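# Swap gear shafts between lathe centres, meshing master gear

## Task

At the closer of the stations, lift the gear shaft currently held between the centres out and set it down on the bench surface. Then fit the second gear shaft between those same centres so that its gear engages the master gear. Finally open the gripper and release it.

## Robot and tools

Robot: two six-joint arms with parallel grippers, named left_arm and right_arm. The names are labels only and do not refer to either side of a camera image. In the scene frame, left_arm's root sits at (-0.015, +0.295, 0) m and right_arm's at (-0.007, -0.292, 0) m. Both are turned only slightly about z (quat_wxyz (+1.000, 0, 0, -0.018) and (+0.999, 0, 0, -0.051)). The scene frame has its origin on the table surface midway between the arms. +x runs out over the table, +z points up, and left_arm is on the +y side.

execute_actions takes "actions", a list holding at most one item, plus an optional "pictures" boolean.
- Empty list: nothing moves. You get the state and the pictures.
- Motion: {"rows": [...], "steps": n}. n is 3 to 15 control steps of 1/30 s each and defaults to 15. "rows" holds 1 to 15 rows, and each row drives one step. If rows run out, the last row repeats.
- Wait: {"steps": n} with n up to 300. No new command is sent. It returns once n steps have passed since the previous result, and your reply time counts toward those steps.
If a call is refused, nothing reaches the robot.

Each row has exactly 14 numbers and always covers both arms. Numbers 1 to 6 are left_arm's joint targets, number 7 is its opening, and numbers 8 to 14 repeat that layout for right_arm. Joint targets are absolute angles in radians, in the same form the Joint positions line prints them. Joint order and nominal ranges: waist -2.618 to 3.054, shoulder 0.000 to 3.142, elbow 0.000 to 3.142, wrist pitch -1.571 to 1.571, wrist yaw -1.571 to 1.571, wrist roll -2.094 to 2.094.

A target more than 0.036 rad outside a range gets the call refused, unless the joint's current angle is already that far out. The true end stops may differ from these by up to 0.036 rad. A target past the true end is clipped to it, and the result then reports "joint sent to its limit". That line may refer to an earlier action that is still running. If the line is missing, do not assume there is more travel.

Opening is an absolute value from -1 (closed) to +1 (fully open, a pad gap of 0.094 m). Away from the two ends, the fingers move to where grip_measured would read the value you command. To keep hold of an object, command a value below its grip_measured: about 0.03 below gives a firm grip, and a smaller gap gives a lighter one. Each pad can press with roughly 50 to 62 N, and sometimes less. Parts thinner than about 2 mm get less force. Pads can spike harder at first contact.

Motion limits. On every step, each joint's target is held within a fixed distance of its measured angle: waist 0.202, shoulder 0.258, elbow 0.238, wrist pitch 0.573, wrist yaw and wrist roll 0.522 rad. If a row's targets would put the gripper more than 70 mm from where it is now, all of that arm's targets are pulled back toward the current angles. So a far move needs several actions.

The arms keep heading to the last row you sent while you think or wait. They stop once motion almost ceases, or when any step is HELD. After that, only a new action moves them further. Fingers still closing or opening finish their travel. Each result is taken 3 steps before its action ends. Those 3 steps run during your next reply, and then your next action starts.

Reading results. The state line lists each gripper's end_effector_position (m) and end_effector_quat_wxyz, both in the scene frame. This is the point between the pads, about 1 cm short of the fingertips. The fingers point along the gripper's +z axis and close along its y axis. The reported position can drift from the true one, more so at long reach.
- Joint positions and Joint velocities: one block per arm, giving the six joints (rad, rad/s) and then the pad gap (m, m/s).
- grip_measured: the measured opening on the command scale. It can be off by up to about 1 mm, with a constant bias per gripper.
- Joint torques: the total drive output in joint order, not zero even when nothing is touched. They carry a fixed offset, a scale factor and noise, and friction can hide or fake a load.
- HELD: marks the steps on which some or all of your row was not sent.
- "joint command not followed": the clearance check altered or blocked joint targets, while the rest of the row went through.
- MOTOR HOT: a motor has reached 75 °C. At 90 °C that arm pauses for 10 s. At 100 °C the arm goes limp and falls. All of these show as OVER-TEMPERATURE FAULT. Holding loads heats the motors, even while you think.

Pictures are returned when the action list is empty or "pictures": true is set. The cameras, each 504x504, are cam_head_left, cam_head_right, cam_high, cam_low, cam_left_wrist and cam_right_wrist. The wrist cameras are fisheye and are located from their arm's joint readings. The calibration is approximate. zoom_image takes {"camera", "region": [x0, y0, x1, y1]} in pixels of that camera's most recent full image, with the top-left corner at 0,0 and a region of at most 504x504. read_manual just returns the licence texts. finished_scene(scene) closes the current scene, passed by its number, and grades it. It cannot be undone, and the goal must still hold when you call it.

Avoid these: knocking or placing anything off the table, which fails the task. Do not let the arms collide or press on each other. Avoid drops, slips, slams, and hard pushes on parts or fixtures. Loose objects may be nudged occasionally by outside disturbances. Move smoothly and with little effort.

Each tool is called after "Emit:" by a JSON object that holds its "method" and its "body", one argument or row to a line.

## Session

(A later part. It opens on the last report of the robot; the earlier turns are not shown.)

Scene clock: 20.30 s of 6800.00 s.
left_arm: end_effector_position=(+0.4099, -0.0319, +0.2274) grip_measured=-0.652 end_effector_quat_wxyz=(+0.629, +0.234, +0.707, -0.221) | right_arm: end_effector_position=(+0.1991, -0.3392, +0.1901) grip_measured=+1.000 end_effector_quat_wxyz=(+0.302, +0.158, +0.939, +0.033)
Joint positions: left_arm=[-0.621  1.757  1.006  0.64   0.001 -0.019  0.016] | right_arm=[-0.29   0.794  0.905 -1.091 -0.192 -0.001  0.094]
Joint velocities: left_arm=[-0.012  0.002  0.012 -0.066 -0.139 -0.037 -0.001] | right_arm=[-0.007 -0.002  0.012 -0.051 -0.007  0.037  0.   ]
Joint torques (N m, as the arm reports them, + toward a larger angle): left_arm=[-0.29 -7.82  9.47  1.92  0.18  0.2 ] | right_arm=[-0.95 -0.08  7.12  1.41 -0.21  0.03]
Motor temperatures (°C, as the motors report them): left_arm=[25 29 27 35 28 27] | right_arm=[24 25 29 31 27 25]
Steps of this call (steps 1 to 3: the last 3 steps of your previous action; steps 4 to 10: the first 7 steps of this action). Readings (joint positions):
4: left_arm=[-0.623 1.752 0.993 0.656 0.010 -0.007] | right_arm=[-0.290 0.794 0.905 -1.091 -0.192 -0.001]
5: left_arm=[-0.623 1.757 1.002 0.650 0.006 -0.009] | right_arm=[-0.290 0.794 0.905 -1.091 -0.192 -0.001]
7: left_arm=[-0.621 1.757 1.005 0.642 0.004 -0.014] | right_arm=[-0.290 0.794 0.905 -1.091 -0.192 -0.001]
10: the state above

Still left; go a bit more right, with a fast pulse.

Emit:
{"method": "execute_actions", "body": {
  "actions": [
    {"rows":[[-0.636,1.72,0.97,0.66,0.028,0.005,-0.9,-0.3,0.8,0.9,-1.1,-0.2,0,1]],"steps":15}
  ]
}}

Emit:
{"method": "execute_actions", "body": {
  "actions": [
    {"rows":[[-0.628,1.85,1.12,0.6,0.018,0,-0.9,-0.3,0.8,0.9,-1.1,-0.2,0,1],[-0.628,1.85,1.12,0.6,0.018,0,-0.9,-0.3,0.8,0.9,-1.1,-0.2,0,1],[-0.628,1.85,1.12,0.6,0.018,0,-0.9,-0.3,0.8,0.9,-1.1,-0.2,0,1],[-0.628,1.78,1.05,0.62,0.018,0,-0.9,-0.3,0.8,0.9,-1.1,-0.2,0,1]],"steps":10}
  ],
  "pictures": true
}}

Scene clock: 20.83 s of 6800.00 s.
left_arm: end_effector_position=(+0.4061, -0.0322, +0.2276) grip_measured=-0.652 end_effector_quat_wxyz=(+0.633, +0.239, +0.702, -0.222) | right_arm: end_effector_position=(+0.1991, -0.3392, +0.1901) grip_measured=+1.000 end_effector_quat_wxyz=(+0.302, +0.158, +0.939, +0.033)
Joint positions: left_arm=[-0.624  1.751  0.988  0.663  0.006 -0.008  0.016] | right_arm=[-0.29   0.794  0.905 -1.091 -0.192 -0.001  0.094]
Joint velocities: left_arm=[-0.002 -0.002 -0.017  0.022  0.037 -0.037 -0.001] | right_arm=[-0.012  0.007 -0.002  0.022  0.022 -0.037  0.   ]
Joint torques (N m, as the arm reports them, + toward a larger angle): left_arm=[ -1.1  -13.23   5.1    2.03   0.22   0.17] | right_arm=[-0.95 -0.08  7.1   1.41 -0.21  0.02]
Motor temperatures (°C, as the motors report them): left_arm=[25 29 27 35 28 27] | right_arm=[24 25 29 31 27 25]
Steps of this call (steps 1 to 3: the last 3 steps of your previous action; step 4: the robot went on to your last target; steps 5 to 16: the first 12 steps of this action). Readings (joint positions):
5: left_arm=[-0.620 1.757 1.007 0.637 -0.007 -0.029] | right_arm=[-0.290 0.794 0.905 -1.091 -0.192 -0.001]
6: left_arm=[-0.621 1.755 1.001 0.646 -0.003 -0.027] | right_arm=[-0.290 0.794 0.905 -1.091 -0.192 -0.001]
8: left_arm=[-0.624 1.752 0.993 0.655 0.002 -0.016] | right_arm=[-0.290 0.794 0.905 -1.091 -0.192 -0.001]
12: left_arm=[-0.624 1.751 0.989 0.662 0.005 -0.010] | right_arm=[-0.290 0.794 0.905 -1.091 -0.192 -0.001]
16: the state above

Scene clock: 21.17 s of 6800.00 s.
left_arm: end_effector_position=(+0.4212, -0.0320, +0.2278) grip_measured=-0.652 end_effector_quat_wxyz=(+0.628, +0.218, +0.713, -0.222) | right_arm: end_effector_position=(+0.1991, -0.3392, +0.1901) grip_measured=+1.000 end_effector_quat_wxyz=(+0.302, +0.158, +0.939, +0.033)
Joint positions: left_arm=[-0.612  1.787  1.048  0.627 -0.011 -0.044  0.016] | right_arm=[-0.29   0.794  0.905 -1.091 -0.192 -0.001  0.094]
Joint velocities: left_arm=[-0.002  0.002 -0.022 -0.022  0.007 -0.051 -0.001] | right_arm=[ 0.007 -0.007 -0.017 -0.022  0.022 -0.007  0.   ]
Joint torques (N m, as the arm reports them, + toward a larger angle): left_arm=[ -1.39 -11.55   6.38   2.     0.28   0.49] | right_arm=[-0.93 -0.08  7.12  1.41 -0.21  0.02]
Motor temperatures (°C, as the motors report them): left_arm=[25 29 27 35 28 27] | right_arm=[24 25 29 31 27 25]
Steps of this call (steps 1 to 3: the last 3 steps of your previous action; steps 4 to 10: the first 7 steps of this action). Readings (joint positions):
4: left_arm=[-0.624 1.759 1.001 0.657 0.004 -0.008] | right_arm=[-0.290 0.794 0.905 -1.091 -0.192 -0.001]
5: left_arm=[-0.622 1.769 1.020 0.641 -0.001 -0.012] | right_arm=[-0.290 0.794 0.905 -1.091 -0.192 -0.001]
7: left_arm=[-0.613 1.786 1.048 0.627 -0.013 -0.036] | right_arm=[-0.290 0.794 0.905 -1.091 -0.192 -0.001]
10: the state above
camera_calibration (this result's frames):
cam_left_wrist: T_world_to_cam=[[-0.608693, -0.776524, -0.162797, 0.26844], [-0.36176, 0.454251, -0.814116, 0.399663], [0.706132, -0.436654, -0.557415, -0.0684059], [0, 0, 0, 1]] pos_world=[0.356283, -0.00296684, 0.330943]
cam_right_wrist: T_world_to_cam=[[-0.501359, -0.792094, -0.348175, -0.0954806], [-0.864716, 0.444709, 0.233452, 0.27747], [-0.0300799, 0.418116, -0.907896, 0.434122], [0, 0, 0, 1]] pos_world=[0.205121, -0.380536, 0.296118]

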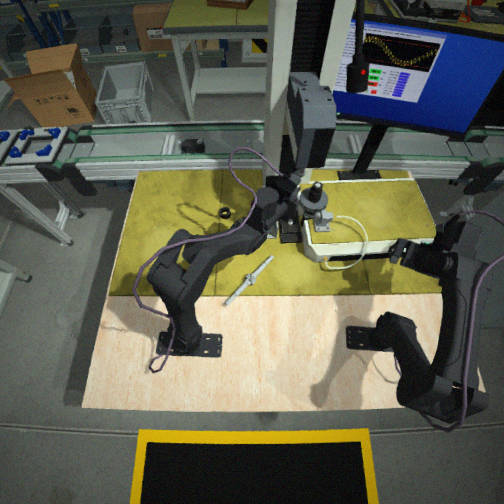

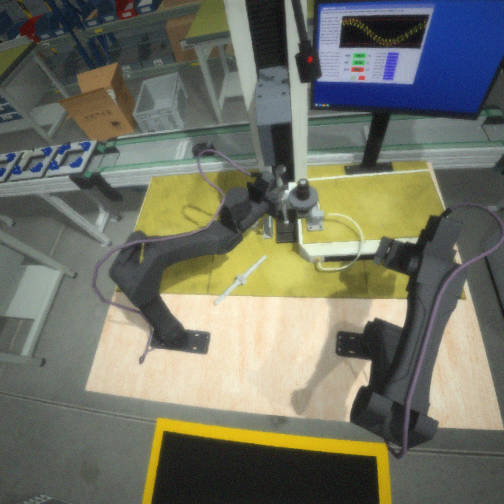

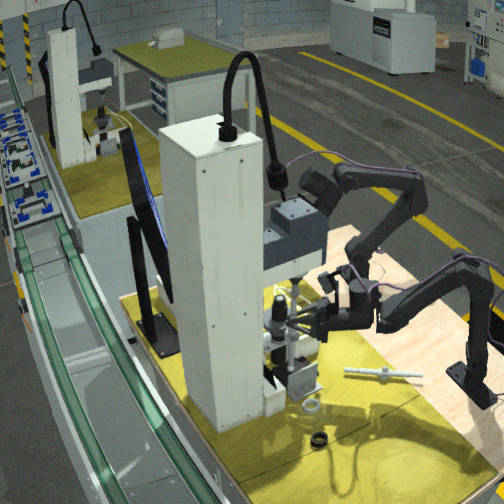

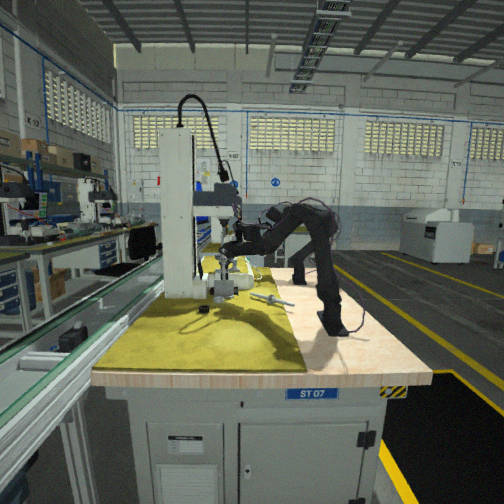

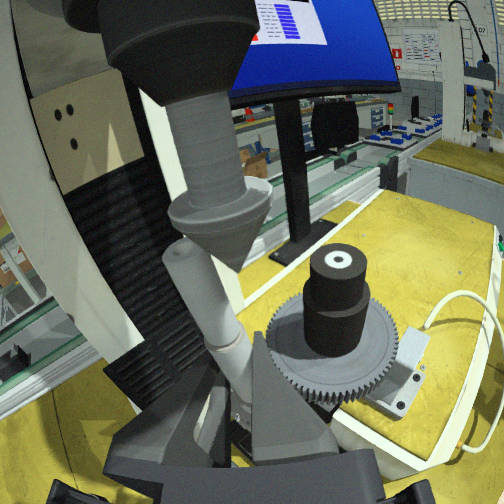

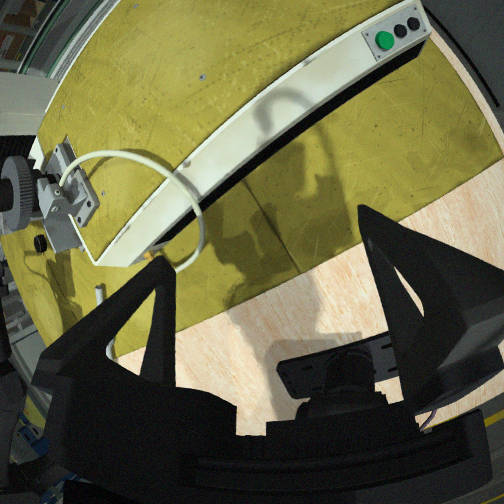

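Gear teeth probably push left. Stronger right bias.

Emit:
{"method": "execute_actions", "body": {
  "actions": [
    {"rows":[[-0.64,1.71,0.96,0.67,0.04,0.02,-0.9,-0.3,0.8,0.9,-1.1,-0.2,0,1]],"steps":15}
  ]
}}

Emit:
{"method": "execute_actions", "body": {
  "actions": [
    {"rows":[[-0.638,1.79,1.06,0.62,0.035,0.015,-0.9,-0.3,0.8,0.9,-1.1,-0.2,0,1]],"steps":9}
  ],
  "pictures": true
}}

Scene clock: 21.67 s of 6800.00 s.
left_arm: end_effector_position=(+0.4015, -0.0335, +0.2276) grip_measured=-0.652 end_effector_quat_wxyz=(+0.634, +0.251, +0.698, -0.220) | right_arm: end_effector_position=(+0.1991, -0.3392, +0.1901) grip_measured=+1.000 end_effector_quat_wxyz=(+0.302, +0.158, +0.939, +0.033)
Joint positions: left_arm=[-0.628  1.741  0.976  0.665  0.016  0.014  0.016] | right_arm=[-0.29   0.794  0.905 -1.091 -0.192 -0.001  0.094]
Joint velocities: left_arm=[-0.007  0.002  0.017 -0.037 -0.037 -0.007 -0.   ] | right_arm=[-0.012 -0.007 -0.007  0.022 -0.037 -0.037  0.   ]
Joint torques (N m, as the arm reports them, + toward a larger angle): left_arm=[ -1.11 -13.13   5.07   2.14   0.24   0.06] | right_arm=[-0.93 -0.07  7.12  1.41 -0.21  0.03]
Motor temperatures (°C, as the motors report them): left_arm=[25 29 27 35 28 27] | right_arm=[24 25 29 31 27 25]
Steps of this call (steps 1 to 3: the last 3 steps of your previous action; steps 4 to 15: the first 12 steps of this action). Readings (joint positions):
4: left_arm=[-0.612 1.782 1.038 0.633 -0.010 -0.044] | right_arm=[-0.290 0.794 0.905 -1.091 -0.192 -0.001]
5: left_arm=[-0.613 1.768 1.017 0.645 -0.004 -0.042] | right_arm=[-0.290 0.794 0.905 -1.091 -0.192 -0.001]
7: left_arm=[-0.622 1.746 0.985 0.656 0.006 -0.021] | right_arm=[-0.290 0.794 0.905 -1.091 -0.192 -0.001]
11: left_arm=[-0.628 1.741 0.977 0.664 0.012 0.008] | right_arm=[-0.290 0.794 0.905 -1.091 -0.192 -0.001]
15: the state above

Scene clock: 21.97 s of 6800.00 s.
left_arm: end_effector_position=(+0.4053, -0.0389, +0.2274) grip_measured=-0.652 end_effector_quat_wxyz=(+0.630, +0.258, +0.699, -0.218) | right_arm: end_effector_position=(+0.1991, -0.3392, +0.1901) grip_measured=+1.000 end_effector_quat_wxyz=(+0.302, +0.158, +0.939, +0.033)
Joint positions: left_arm=[-0.629  1.759  1.011  0.637  0.022  0.022  0.016] | right_arm=[-0.29   0.794  0.905 -1.091 -0.192 -0.001  0.094]
Joint velocities: left_arm=[-0.002 -0.002  0.032 -0.11  -0.007  0.051 -0.   ] | right_arm=[-0.022 -0.007  0.012 -0.007  0.022  0.022  0.   ]
Joint torques (N m, as the arm reports them, + toward a larger angle): left_arm=[-0.88 -7.95  9.08  2.01  0.04 -0.12] | right_arm=[-0.92 -0.07  7.09  1.41 -0.2   0.02]
Motor temperatures (°C, as the motors report them): left_arm=[25 29 27 35 28 27] | right_arm=[24 25 29 31 27 25]
Steps of this call (steps 1 to 3: the last 3 steps of your previous action; steps 4 to 9: the first 6 steps of this action). Readings (joint positions):
4: left_arm=[-0.628 1.745 0.982 0.661 0.016 0.014] | right_arm=[-0.290 0.794 0.905 -1.091 -0.192 -0.001]
5: left_arm=[-0.628 1.754 0.998 0.653 0.016 0.015] | right_arm=[-0.290 0.794 0.905 -1.091 -0.192 -0.001]
7: left_arm=[-0.629 1.759 1.008 0.642 0.019 0.018] | right_arm=[-0.290 0.794 0.905 -1.091 -0.192 -0.001]
9: the state above
camera_calibration (this result's frames):
cam_left_wrist: T_world_to_cam=[[-0.644334, -0.731458, -0.223166, 0.283312], [-0.303047, 0.512146, -0.80366, 0.372863], [0.702137, -0.450196, -0.551659, -0.060657], [0, 0, 0, 1]] pos_world=[0.338132, -0.0110366, 0.329419]
cam_right_wrist: T_world_to_cam=[[-0.501359, -0.792094, -0.348175, -0.0954806], [-0.864716, 0.444709, 0.233452, 0.27747], [-0.0300799, 0.418116, -0.907896, 0.434122], [0, 0, 0, 1]] pos_world=[0.205121, -0.380536, 0.296118]

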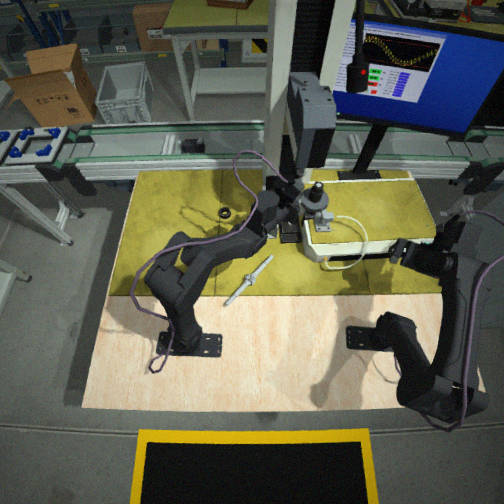

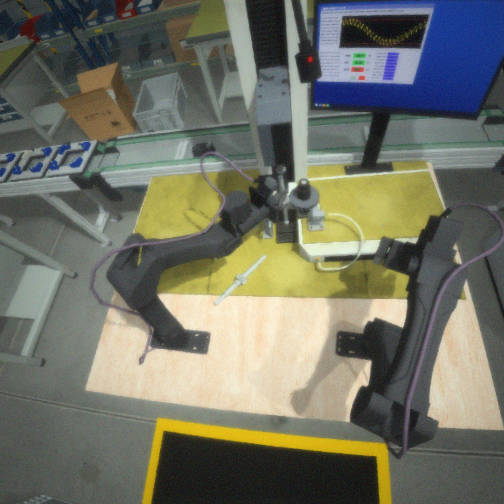

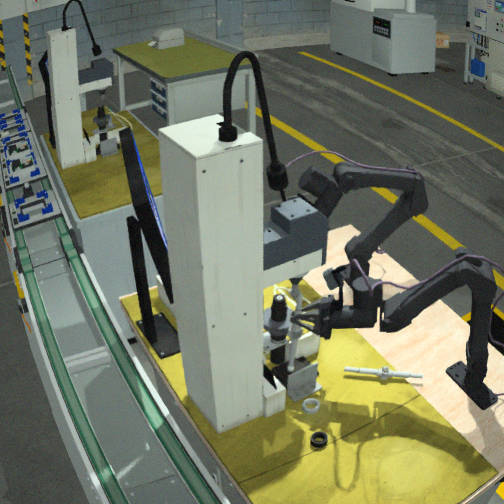

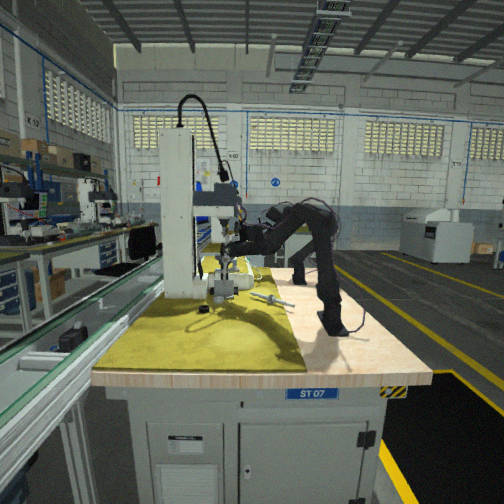

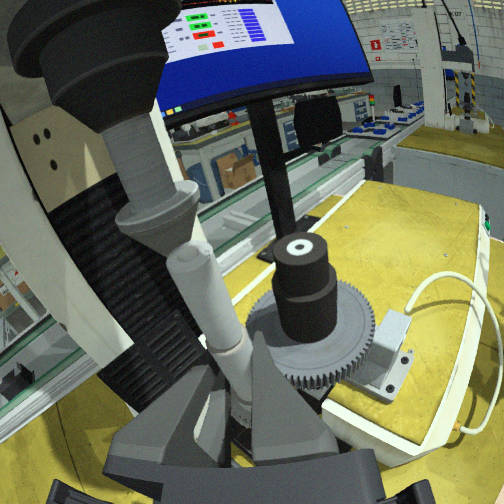

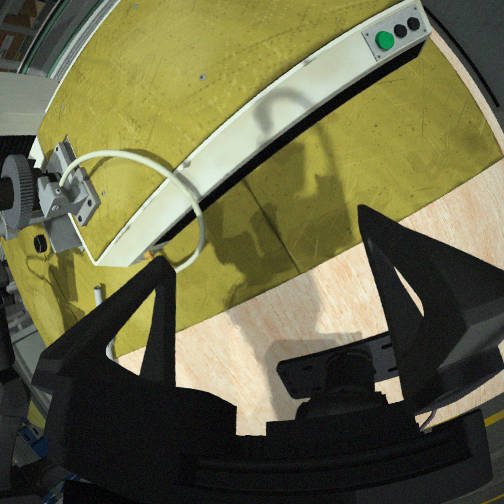

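Target roll ≈ +0.003.

Emit:
{"method": "execute_actions", "body": {
  "actions": [
    {"rows":[[-0.617,1.715,0.965,0.67,0.005,-0.003,-0.9,-0.3,0.8,0.9,-1.1,-0.2,0,1]],"steps":15}
  ]
}}

Emit:
{"method": "execute_actions", "body": {
  "actions": [
    {"rows":[[-0.626,1.79,1.06,0.62,0.014,0.003,-0.9,-0.3,0.8,0.9,-1.1,-0.2,0,1]],"steps":9}
  ]
}}

Scene clock: 22.47 s of 6800.00 s.
left_arm: end_effector_position=(+0.4033, -0.0332, +0.2278) grip_measured=-0.652 end_effector_quat_wxyz=(+0.634, +0.249, +0.699, -0.220) | right_arm: end_effector_position=(+0.1991, -0.3392, +0.1901) grip_measured=+1.000 end_effector_quat_wxyz=(+0.302, +0.158, +0.939, +0.033)
Joint positions: left_arm=[-0.626  1.745  0.982  0.663  0.015  0.009  0.016] | right_arm=[-0.29   0.794  0.905 -1.091 -0.192 -0.001  0.094]
Joint velocities: left_arm=[ 0.012 -0.017  0.002 -0.051  0.022 -0.007 -0.   ] | right_arm=[ 0.007  0.002  0.002 -0.051 -0.022 -0.022  0.   ]
Joint torques (N m, as the arm reports them, + toward a larger angle): left_arm=[  0.75 -13.08   5.06   2.14  -0.11  -0.12] | right_arm=[-0.96 -0.08  7.11  1.42 -0.21  0.03]
Motor temperatures (°C, as the motors report them): left_arm=[25 29 27 35 28 27] | right_arm=[24 25 29 31 27 25]
Steps of this call (steps 1 to 3: the last 3 steps of your previous action; steps 4 to 15: the first 12 steps of this action). Readings (joint positions):
4: left_arm=[-0.629 1.757 1.008 0.637 0.023 0.024] | right_arm=[-0.290 0.794 0.905 -1.091 -0.192 -0.001]
5: left_arm=[-0.629 1.752 0.998 0.645 0.018 0.022] | right_arm=[-0.290 0.794 0.905 -1.091 -0.192 -0.001]
7: left_arm=[-0.626 1.745 0.985 0.655 0.016 0.012] | right_arm=[-0.290 0.794 0.905 -1.091 -0.192 -0.001]
11: left_arm=[-0.626 1.745 0.982 0.662 0.015 0.010] | right_arm=[-0.290 0.794 0.905 -1.091 -0.192 -0.001]
15: the state above

Scene clock: 22.77 s of 6800.00 s.
left_arm: end_effector_position=(+0.4066, -0.0365, +0.2272) grip_measured=-0.652 end_effector_quat_wxyz=(+0.630, +0.251, +0.701, -0.220) | right_arm: end_effector_position=(+0.1991, -0.3392, +0.1901) grip_measured=+1.000 end_effector_quat_wxyz=(+0.302, +0.158, +0.939, +0.033)
Joint positions: left_arm=[-0.626  1.759  1.007  0.642  0.018  0.009  0.016] | right_arm=[-0.29   0.794  0.905 -1.091 -0.192 -0.001  0.094]
Joint velocities: left_arm=[-0.022  0.002 -0.002 -0.022  0.037 -0.037 -0.   ] | right_arm=[-0.007  0.002 -0.022  0.022  0.007 -0.066  0.   ]
Joint torques (N m, as the arm reports them, + toward a larger angle): left_arm=[-0.07 -7.84  9.5   1.87 -0.05 -0.04] | right_arm=[-0.96 -0.08  7.11  1.41 -0.21  0.03]
Motor temperatures (°C, as the motors report them): left_arm=[25 29 27 35 28 27] | right_arm=[24 25 29 31 27 25]
Steps of this call (steps 1 to 3: the last 3 steps of your previous action; steps 4 to 9: the first 6 steps of this action). Readings (joint positions):
4: left_arm=[-0.626 1.749 0.988 0.659 0.015 0.008] | right_arm=[-0.290 0.794 0.905 -1.091 -0.192 -0.001]
5: left_arm=[-0.626 1.757 1.002 0.651 0.015 0.008] | right_arm=[-0.290 0.794 0.905 -1.091 -0.192 -0.001]
7: left_arm=[-0.626 1.759 1.007 0.642 0.018 0.009] | right_arm=[-0.290 0.794 0.905 -1.091 -0.192 -0.001]
9: the state above

Stable. Pulse with slight left bias.

Emit:
{"method": "execute_actions", "body": {
  "actions": [
    {"rows":[[-0.62,1.85,1.115,0.6,0.0,-0.01,-0.9,-0.3,0.8,0.9,-1.1,-0.2,0,1],[-0.62,1.85,1.115,0.6,0.0,-0.01,-0.9,-0.3,0.8,0.9,-1.1,-0.2,0,1],[-0.624,1.79,1.06,0.62,0.01,0,-0.9,-0.3,0.8,0.9,-1.1,-0.2,0,1]],"steps":10}
  ]
}}

Emit:
{"method": "execute_actions", "body": {
  "actions": [
    {"rows":[[-0.62,1.86,1.13,0.6,0.0,-0.01,-0.9,-0.3,0.8,0.9,-1.1,-0.2,0,1],[-0.62,1.86,1.13,0.6,0.0,-0.01,-0.9,-0.3,0.8,0.9,-1.1,-0.2,0,1],[-0.624,1.79,1.06,0.62,0.01,0,-0.9,-0.3,0.8,0.9,-1.1,-0.2,0,1]],"steps":10}
  ],
  "pictures": true
}}

Scene clock: 23.10 s of 6800.00 s.
left_arm: end_effector_position=(+0.4059, -0.0420, +0.2274) grip_measured=-0.652 end_effector_quat_wxyz=(+0.627, +0.265, +0.699, -0.218) | right_arm: end_effector_position=(+0.1991, -0.3392, +0.1901) grip_measured=+1.000 end_effector_quat_wxyz=(+0.302, +0.158, +0.939, +0.033)
Joint positions: left_arm=[-0.63   1.765  1.026  0.62   0.031  0.031  0.016] | right_arm=[-0.29   0.794  0.905 -1.091 -0.192 -0.001  0.094]
Joint velocities: left_arm=[ 0.012  0.002 -0.007  0.022  0.022  0.051 -0.001] | right_arm=[-0.007  0.007 -0.002  0.022 -0.007 -0.007  0.   ]
Joint torques (N m, as the arm reports them, + toward a larger angle): left_arm=[ 0.56 -8.52  8.33  2.12 -0.25 -0.33] | right_arm=[-0.93 -0.08  7.13  1.42 -0.21  0.03]
Motor temperatures (°C, as the motors report them): left_arm=[25 29 27 35 28 27] | right_arm=[24 25 29 31 27 25]
Steps of this call (steps 1 to 3: the last 3 steps of your previous action; steps 4 to 10: the first 7 steps of this action). Readings (joint positions):
4: left_arm=[-0.626 1.761 1.013 0.637 0.019 0.009] | right_arm=[-0.290 0.794 0.905 -1.091 -0.192 -0.001]
5: left_arm=[-0.626 1.764 1.022 0.625 0.022 0.010] | right_arm=[-0.290 0.794 0.905 -1.091 -0.192 -0.001]
7: left_arm=[-0.629 1.765 1.026 0.620 0.030 0.023] | right_arm=[-0.290 0.794 0.905 -1.091 -0.192 -0.001]
10: the state above

Scene clock: 23.43 s of 6800.00 s.
left_arm: end_effector_position=(+0.4098, -0.0480, +0.2279) grip_measured=-0.652 end_effector_quat_wxyz=(+0.627, +0.270, +0.698, -0.219) | right_arm: end_effector_position=(+0.1991, -0.3392, +0.1901) grip_measured=+1.000 end_effector_quat_wxyz=(+0.302, +0.158, +0.939, +0.033)
Joint positions: left_arm=[-0.633  1.788  1.056  0.612  0.037  0.037  0.016] | right_arm=[-0.29   0.794  0.905 -1.091 -0.192 -0.001  0.094]
Joint velocities: left_arm=[-0.007 -0.017 -0.012 -0.037  0.066  0.007  0.   ] | right_arm=[ 0.007 -0.002  0.012 -0.022 -0.022 -0.051  0.   ]
Joint torques (N m, as the arm reports them, + toward a larger angle): left_arm=[  0.76 -10.84   6.43   2.16  -0.31  -0.33] | right_arm=[-0.94 -0.07  7.13  1.42 -0.21  0.02]
Motor temperatures (°C, as the motors report them): left_arm=[25 29 27 35 28 27] | right_arm=[24 25 29 31 27 25]
Steps of this call (steps 1 to 3: the last 3 steps of your previous action; steps 4 to 10: the first 7 steps of this action). Readings (joint positions):
4: left_arm=[-0.630 1.769 1.032 0.616 0.033 0.031] | right_arm=[-0.290 0.794 0.905 -1.091 -0.192 -0.001]
5: left_arm=[-0.631 1.779 1.048 0.609 0.036 0.034] | right_arm=[-0.290 0.794 0.905 -1.091 -0.192 -0.001]
7: left_arm=[-0.633 1.788 1.056 0.612 0.037 0.036] | right_arm=[-0.290 0.794 0.905 -1.091 -0.192 -0.001]
10: the state above
camera_calibration (this result's frames):
cam_left_wrist: T_world_to_cam=[[-0.658195, -0.715118, -0.235341, 0.288906], [-0.290752, 0.529804, -0.796725, 0.373495], [0.694437, -0.455975, -0.556636, -0.0635736], [0, 0, 0, 1]] pos_world=[0.342899, -0.020265, 0.330177]
cam_right_wrist: T_world_to_cam=[[-0.501359, -0.792094, -0.348175, -0.0954806], [-0.864716, 0.444709, 0.233452, 0.27747], [-0.0300799, 0.418116, -0.907896, 0.434122], [0, 0, 0, 1]] pos_world=[0.205121, -0.380536, 0.296118]

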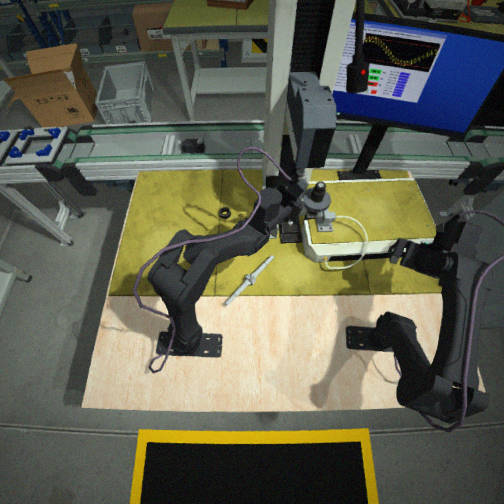

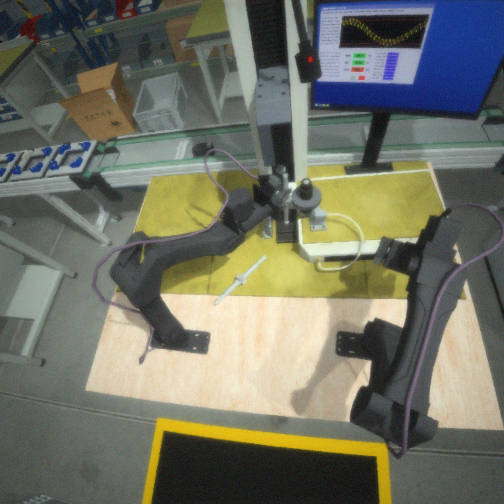

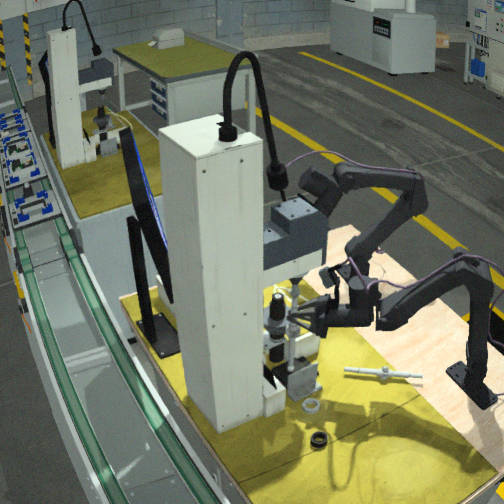

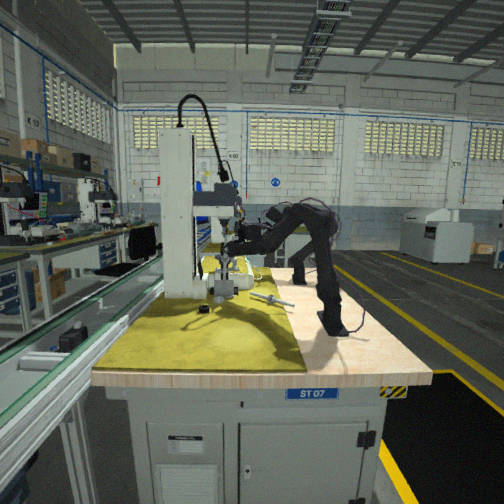

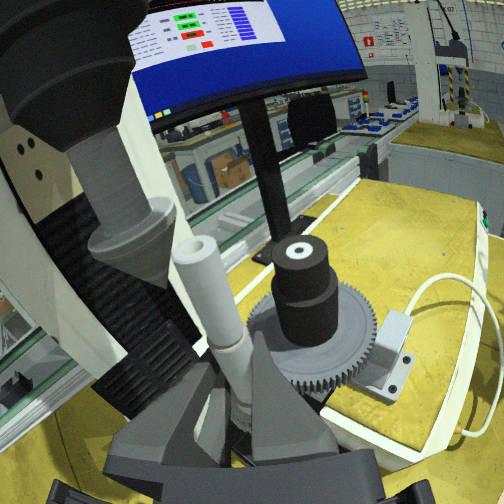

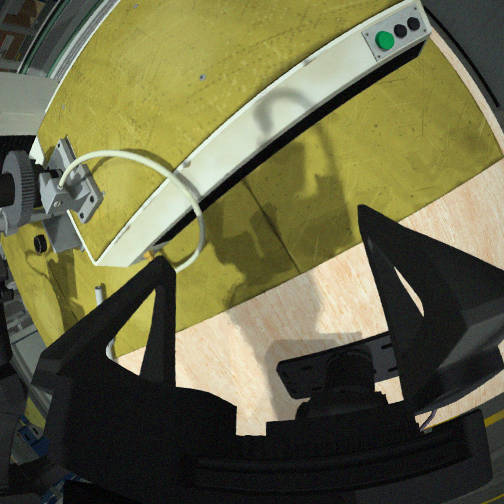

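Emit:
{"method": "execute_actions", "body": {
  "actions": [
    {"rows":[[-0.614,1.715,0.965,0.67,0.003,-0.012,-0.9,-0.3,0.8,0.9,-1.1,-0.2,0,1]],"steps":15}
  ]
}}

Emit:
{"method": "execute_actions", "body": {
  "actions": [
    {"rows":[[-0.623,1.79,1.06,0.62,0.014,-0.003,-0.9,-0.3,0.8,0.9,-1.1,-0.2,0,1]],"steps":9}
  ]
}}

Emit:
{"method": "execute_actions", "body": {
  "actions": [
    {"rows":[[-0.623,1.87,1.14,0.6,0.014,-0.003,-0.9,-0.3,0.8,0.9,-1.1,-0.2,0,1],[-0.623,1.87,1.14,0.6,0.014,-0.003,-0.9,-0.3,0.8,0.9,-1.1,-0.2,0,1],[-0.623,1.87,1.14,0.6,0.014,-0.003,-0.9,-0.3,0.8,0.9,-1.1,-0.2,0,1],[-0.623,1.79,1.06,0.62,0.014,-0.003,-0.9,-0.3,0.8,0.9,-1.1,-0.2,0,1]],"steps":10}
  ],
  "pictures": true
}}

Scene clock: 23.97 s of 6800.00 s.
left_arm: end_effector_position=(+0.4040, -0.0317, +0.2279) grip_measured=-0.652 end_effector_quat_wxyz=(+0.632, +0.244, +0.701, -0.223) | right_arm: end_effector_position=(+0.1991, -0.3392, +0.1901) grip_measured=+1.000 end_effector_quat_wxyz=(+0.302, +0.158, +0.939, +0.033)
Joint positions: left_arm=[-0.622  1.743  0.981  0.661  0.018 -0.002  0.016] | right_arm=[-0.29   0.794  0.905 -1.091 -0.192 -0.001  0.094]
Joint velocities: left_arm=[ 0.012 -0.017  0.002  0.007 -0.051  0.037  0.001] | right_arm=[ 0.002  0.007  0.002 -0.066  0.051 -0.022  0.   ]
Joint torques (N m, as the arm reports them, + toward a larger angle): left_arm=[  0.69 -12.89   5.11   2.17  -0.15  -0.03] | right_arm=[-0.96 -0.08  7.11  1.41 -0.21  0.02]
Motor temperatures (°C, as the motors report them): left_arm=[25 30 27 35 28 27] | right_arm=[24 25 30 31 27 25]
Steps of this call (steps 1 to 3: the last 3 steps of your previous action; step 4: the robot went on to your last target; steps 5 to 16: the first 12 steps of this action). Readings (joint positions):
5: left_arm=[-0.633 1.782 1.046 0.619 0.037 0.037] | right_arm=[-0.290 0.794 0.905 -1.091 -0.192 -0.001]
6: left_arm=[-0.632 1.770 1.024 0.635 0.033 0.036] | right_arm=[-0.290 0.794 0.905 -1.091 -0.192 -0.001]
8: left_arm=[-0.624 1.746 0.990 0.650 0.022 0.017] | right_arm=[-0.290 0.794 0.905 -1.091 -0.192 -0.001]
12: left_arm=[-0.622 1.743 0.981 0.660 0.020 0.001] | right_arm=[-0.290 0.794 0.905 -1.091 -0.192 -0.001]
16: the state above

Scene clock: 24.27 s of 6800.00 s.
left_arm: end_effector_position=(+0.4094, -0.0329, +0.2273) grip_measured=-0.652 end_effector_quat_wxyz=(+0.629, +0.238, +0.706, -0.222) | right_arm: end_effector_position=(+0.1991, -0.3392, +0.1901) grip_measured=+1.000 end_effector_quat_wxyz=(+0.302, +0.158, +0.939, +0.033)
Joint positions: left_arm=[-0.621  1.758  1.007  0.641  0.008 -0.013  0.016] | right_arm=[-0.29   0.794  0.905 -1.091 -0.192 -0.001  0.094]
Joint velocities: left_arm=[ 0.002  0.002 -0.002 -0.066 -0.066 -0.095  0.   ] | right_arm=[-0.002  0.002  0.017 -0.007 -0.037 -0.051  0.   ]
Joint torques (N m, as the arm reports them, + toward a larger angle): left_arm=[-0.17 -7.91  9.43  1.91  0.1   0.18] | right_arm=[-0.94 -0.06  7.13  1.41 -0.21  0.03]
Motor temperatures (°C, as the motors report them): left_arm=[25 30 27 35 28 27] | right_arm=[24 25 30 31 27 25]
Steps of this call (steps 1 to 3: the last 3 steps of your previous action; steps 4 to 9: the first 6 steps of this action). Readings (joint positions):
4: left_arm=[-0.622 1.747 0.987 0.658 0.017 -0.003] | right_arm=[-0.290 0.794 0.905 -1.091 -0.192 -0.001]
5: left_arm=[-0.622 1.756 1.001 0.650 0.015 -0.004] | right_arm=[-0.290 0.794 0.905 -1.091 -0.192 -0.001]
7: left_arm=[-0.621 1.758 1.007 0.642 0.010 -0.010] | right_arm=[-0.290 0.794 0.905 -1.091 -0.192 -0.001]
9: the state above

Scene clock: 24.60 s of 6800.00 s.
left_arm: end_effector_position=(+0.4248, -0.0361, +0.2278) grip_measured=-0.652 end_effector_quat_wxyz=(+0.627, +0.221, +0.712, -0.224) | right_arm: end_effector_position=(+0.1991, -0.3392, +0.1901) grip_measured=+1.000 end_effector_quat_wxyz=(+0.302, +0.158, +0.939, +0.033)
Joint positions: left_arm=[-0.612  1.805  1.071  0.621 -0.005 -0.043  0.016] | right_arm=[-0.29   0.794  0.905 -1.091 -0.192 -0.001  0.094]
Joint velocities: left_arm=[-0.002  0.002  0.012  0.022 -0.007 -0.081 -0.   ] | right_arm=[ 0.002 -0.012  0.002  0.007  0.007 -0.066  0.   ]
Joint torques (N m, as the arm reports them, + toward a larger angle): left_arm=[ -0.98 -12.51   5.57   2.05   0.19   0.39] | right_arm=[-0.94 -0.07  7.11  1.42 -0.21  0.03]
Motor temperatures (°C, as the motors report them): left_arm=[25 30 27 35 28 27] | right_arm=[24 25 30 31 27 25]
Steps of this call (steps 1 to 3: the last 3 steps of your previous action; steps 4 to 10: the first 7 steps of this action). Readings (joint positions):
4: left_arm=[-0.621 1.763 1.017 0.633 0.005 -0.016] | right_arm=[-0.290 0.794 0.905 -1.091 -0.192 -0.001]
5: left_arm=[-0.619 1.772 1.035 0.619 -0.004 -0.022] | right_arm=[-0.290 0.794 0.905 -1.091 -0.192 -0.001]
7: left_arm=[-0.611 1.805 1.073 0.618 -0.009 -0.042] | right_arm=[-0.290 0.794 0.905 -1.091 -0.192 -0.001]
10: the state above
camera_calibration (this result's frames):
cam_left_wrist: T_world_to_cam=[[-0.613501, -0.772718, -0.162861, 0.269653], [-0.359174, 0.456706, -0.813888, 0.401775], [0.703286, -0.440825, -0.55773, -0.0716097], [0, 0, 0, 1]] pos_world=[0.360101, -0.00669471, 0.330977]
cam_right_wrist: T_world_to_cam=[[-0.501359, -0.792094, -0.348175, -0.0954806], [-0.864716, 0.444709, 0.233452, 0.27747], [-0.0300799, 0.418116, -0.907896, 0.434122], [0, 0, 0, 1]] pos_world=[0.205121, -0.380536, 0.296118]

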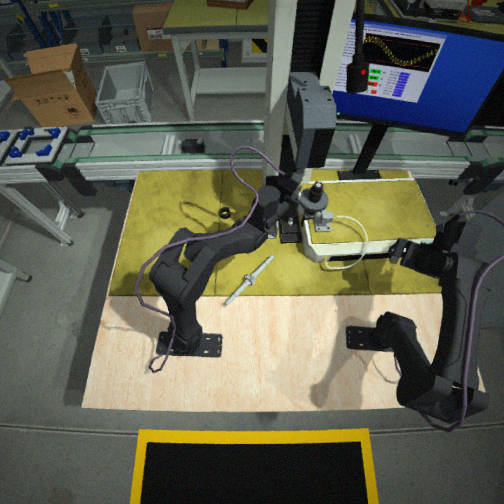

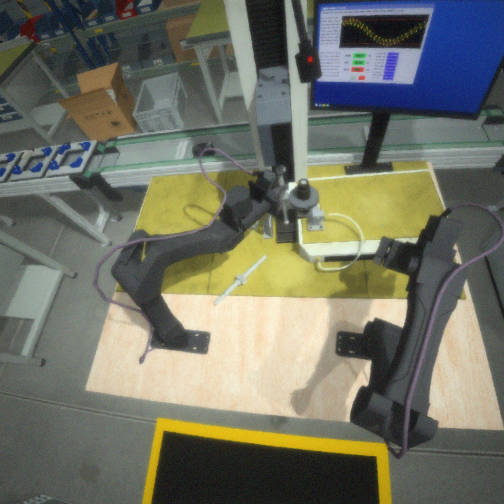

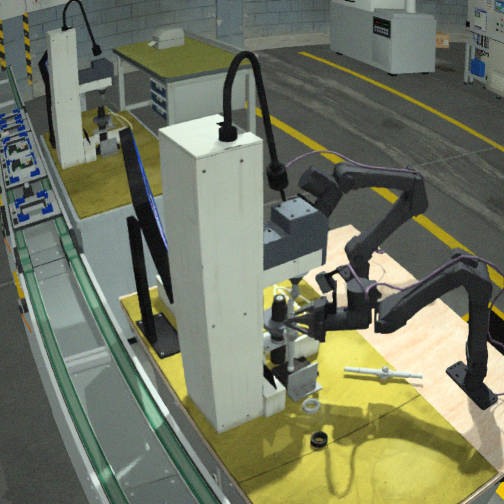

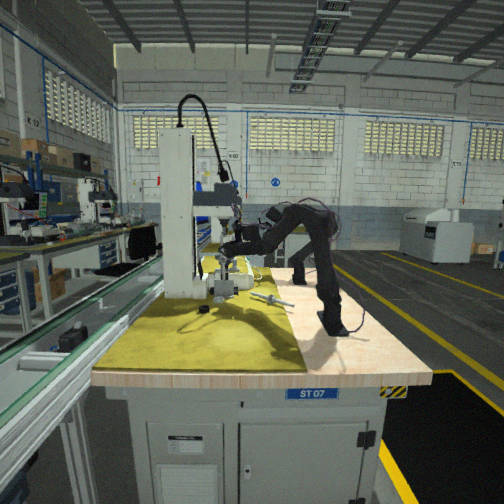

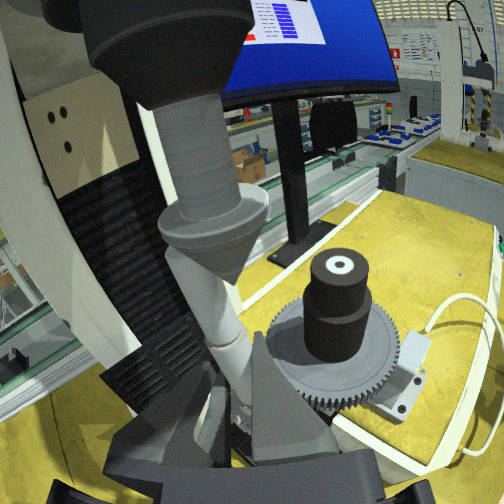

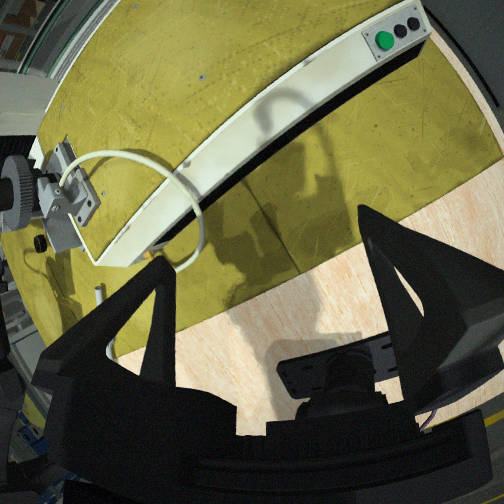

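Gear deflects left until meshed. Aim for roll ~0.004, holding right bias while approaching.

Emit:
{"method": "execute_actions", "body": {
  "actions": [
    {"rows":[[-0.62,1.71,0.96,0.67,0.01,-0.02,-0.9,-0.3,0.8,0.9,-1.1,-0.2,0,1],[-0.62,1.71,0.96,0.67,0.01,-0.02,-0.9,-0.3,0.8,0.9,-1.1,-0.2,0,1],[-0.62,1.71,0.96,0.67,0.01,-0.02,-0.9,-0.3,0.8,0.9,-1.1,-0.2,0,1],[-0.637,1.71,0.96,0.67,0.033,0.01,-0.9,-0.3,0.8,0.9,-1.1,-0.2,0,1]],"steps":15}
  ]
}}

Emit:
{"method": "execute_actions", "body": {
  "actions": [
    {"rows":[[-0.63,1.785,1.05,0.62,0.02,0.006,-0.9,-0.3,0.8,0.9,-1.1,-0.2,0,1]],"steps":9}
  ]
}}

Scene clock: 25.10 s of 6800.00 s.
left_arm: end_effector_position=(+0.4026, -0.0319, +0.2279) grip_measured=-0.652 end_effector_quat_wxyz=(+0.633, +0.245, +0.700, -0.222) | right_arm: end_effector_position=(+0.1991, -0.3392, +0.1901) grip_measured=+1.000 end_effector_quat_wxyz=(+0.302, +0.158, +0.939, +0.033)
Joint positions: left_arm=[-0.625  1.74   0.977  0.663  0.013  0.002  0.016] | right_arm=[-0.29   0.794  0.905 -1.091 -0.192 -0.001  0.094]
Joint velocities: left_arm=[-0.002 -0.012  0.022  0.022 -0.007  0.037  0.   ] | right_arm=[ 0.002 -0.002 -0.012 -0.007 -0.022  0.007  0.   ]
Joint torques (N m, as the arm reports them, + toward a larger angle): left_arm=[ -1.12 -13.04   5.09   2.16   0.16   0.06] | right_arm=[-0.95 -0.08  7.12  1.42 -0.21  0.02]
Motor temperatures (°C, as the motors report them): left_arm=[25 30 27 36 28 27] | right_arm=[24 25 30 31 27 25]
Steps of this call (steps 1 to 3: the last 3 steps of your previous action; steps 4 to 15: the first 12 steps of this action). Readings (joint positions):
4: left_arm=[-0.612 1.798 1.059 0.630 -0.007 -0.044] | right_arm=[-0.290 0.794 0.905 -1.091 -0.192 -0.001]
5: left_arm=[-0.612 1.781 1.032 0.645 -0.008 -0.048] | right_arm=[-0.290 0.794 0.905 -1.091 -0.192 -0.001]
7: left_arm=[-0.617 1.749 0.989 0.657 0.001 -0.040] | right_arm=[-0.290 0.794 0.905 -1.091 -0.192 -0.001]
11: left_arm=[-0.625 1.740 0.977 0.663 0.008 -0.007] | right_arm=[-0.290 0.794 0.905 -1.091 -0.192 -0.001]
15: the state above

Scene clock: 25.40 s of 6800.00 s.
left_arm: end_effector_position=(+0.4067, -0.0361, +0.2271) grip_measured=-0.652 end_effector_quat_wxyz=(+0.630, +0.249, +0.702, -0.220) | right_arm: end_effector_position=(+0.1991, -0.3392, +0.1901) grip_measured=+1.000 end_effector_quat_wxyz=(+0.302, +0.158, +0.939, +0.033)
Joint positions: left_arm=[-0.626  1.759  1.005  0.645  0.016  0.006  0.016] | right_arm=[-0.29   0.794  0.905 -1.091 -0.192 -0.001  0.094]
Joint velocities: left_arm=[-0.012  0.002  0.007 -0.022  0.022  0.022  0.   ] | right_arm=[-0.002  0.007 -0.002 -0.022 -0.022 -0.007  0.   ]
Joint torques (N m, as the arm reports them, + toward a larger angle): left_arm=[-0.63 -8.25  9.    1.86  0.    0.02] | right_arm=[-0.96 -0.08  7.13  1.41 -0.22  0.02]
Motor temperatures (°C, as the motors report them): left_arm=[25 30 27 36 28 27] | right_arm=[24 25 30 31 27 25]
Steps of this call (steps 1 to 3: the last 3 steps of your previous action; steps 4 to 9: the first 6 steps of this action). Readings (joint positions):
4: left_arm=[-0.625 1.744 0.982 0.660 0.015 0.005] | right_arm=[-0.290 0.794 0.905 -1.091 -0.192 -0.001]
5: left_arm=[-0.625 1.752 0.995 0.654 0.014 0.005] | right_arm=[-0.290 0.794 0.905 -1.091 -0.192 -0.001]
7: left_arm=[-0.626 1.759 1.005 0.646 0.015 0.006] | right_arm=[-0.290 0.794 0.905 -1.091 -0.192 -0.001]
9: the state above

Emit:
{"method": "execute_actions", "body": {
  "actions": [
    {"rows":[[-0.606,1.87,1.14,0.6,-0.02,-0.03,-0.9,-0.3,0.8,0.9,-1.1,-0.2,0,1],[-0.606,1.87,1.14,0.6,-0.02,-0.03,-0.9,-0.3,0.8,0.9,-1.1,-0.2,0,1],[-0.606,1.87,1.14,0.6,-0.02,-0.03,-0.9,-0.3,0.8,0.9,-1.1,-0.2,0,1],[-0.618,1.79,1.06,0.62,0.005,-0.01,-0.9,-0.3,0.8,0.9,-1.1,-0.2,0,1]],"steps":10}
  ],
  "pictures": true
}}

Scene clock: 25.73 s of 6800.00 s.
left_arm: end_effector_position=(+0.4094, -0.0475, +0.2278) grip_measured=-0.653 end_effector_quat_wxyz=(+0.626, +0.268, +0.698, -0.221) | right_arm: end_effector_position=(+0.1991, -0.3392, +0.1901) grip_measured=+1.000 end_effector_quat_wxyz=(+0.302, +0.158, +0.939, +0.033)
Joint positions: left_arm=[-0.632  1.786  1.054  0.612  0.038  0.032  0.016] | right_arm=[-0.29   0.794  0.905 -1.091 -0.192 -0.001  0.094]
Joint velocities: left_arm=[ 0.007 -0.012 -0.012 -0.007 -0.022  0.081  0.001] | right_arm=[-0.017 -0.012 -0.007 -0.051 -0.007  0.125  0.   ]
Joint torques (N m, as the arm reports them, + toward a larger angle): left_arm=[  1.3  -10.68   6.65   2.16  -0.34  -0.44] | right_arm=[-0.94 -0.08  7.1   1.41 -0.21  0.02]
Motor temperatures (°C, as the motors report them): left_arm=[25 30 27 36 28 27] | right_arm=[24 25 30 31 27 25]
Steps of this call (steps 1 to 3: the last 3 steps of your previous action; steps 4 to 10: the first 7 steps of this action). Readings (joint positions):
4: left_arm=[-0.625 1.763 1.014 0.638 0.016 0.005] | right_arm=[-0.290 0.794 0.905 -1.091 -0.192 -0.001]
5: left_arm=[-0.625 1.770 1.030 0.622 0.018 0.005] | right_arm=[-0.290 0.794 0.905 -1.091 -0.192 -0.001]
7: left_arm=[-0.628 1.785 1.054 0.611 0.033 0.013] | right_arm=[-0.290 0.794 0.905 -1.091 -0.192 -0.001]
10: the state above
camera_calibration (this result's frames):
cam_left_wrist: T_world_to_cam=[[-0.65882, -0.715901, -0.231176, 0.288165], [-0.293254, 0.527372, -0.797422, 0.374089], [0.692791, -0.457564, -0.557384, -0.0624025], [0, 0, 0, 1]] pos_world=[0.342784, -0.0195393, 0.330142]
cam_right_wrist: T_world_to_cam=[[-0.501359, -0.792094, -0.348175, -0.0954806], [-0.864716, 0.444709, 0.233452, 0.27747], [-0.0300799, 0.418116, -0.907896, 0.434122], [0, 0, 0, 1]] pos_world=[0.205121, -0.380536, 0.296118]

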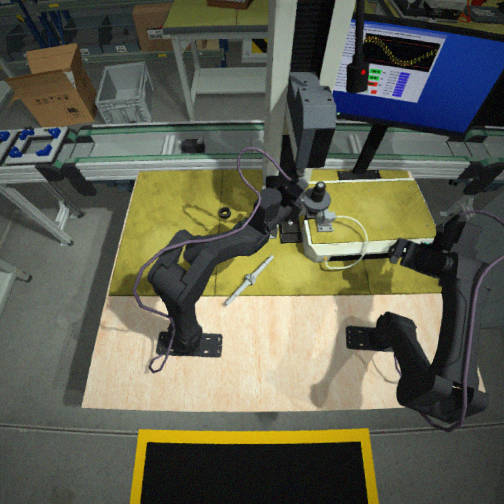

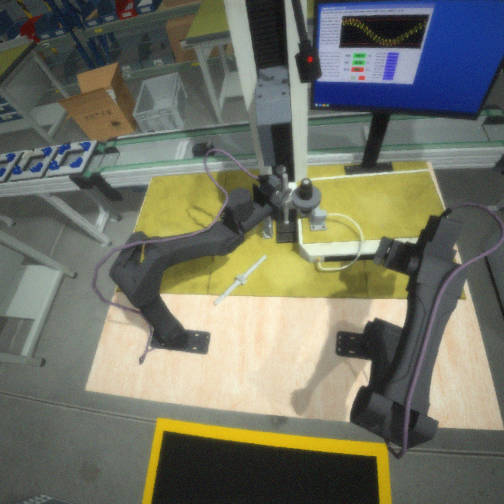

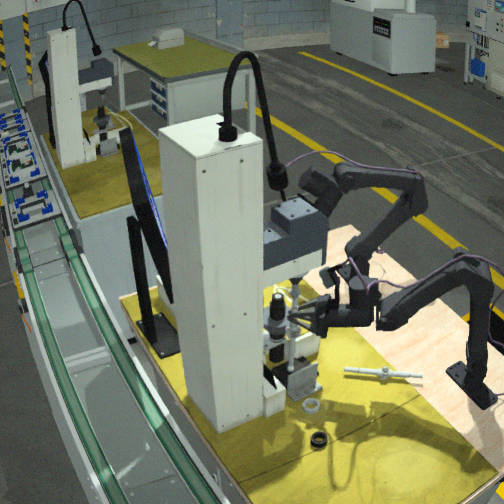

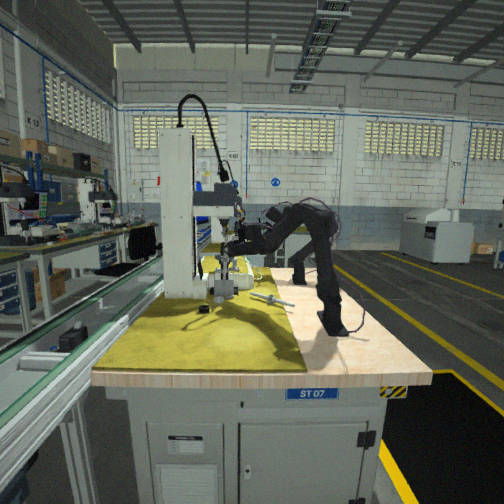

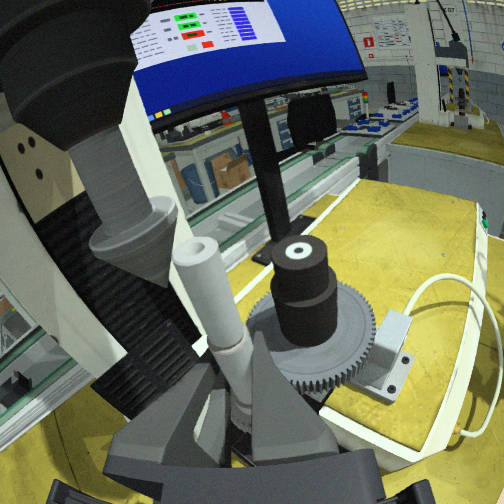

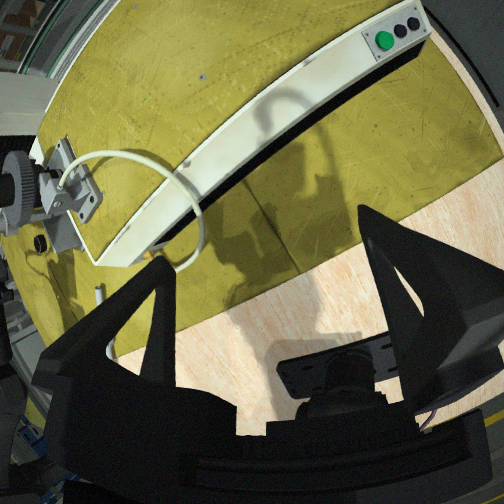

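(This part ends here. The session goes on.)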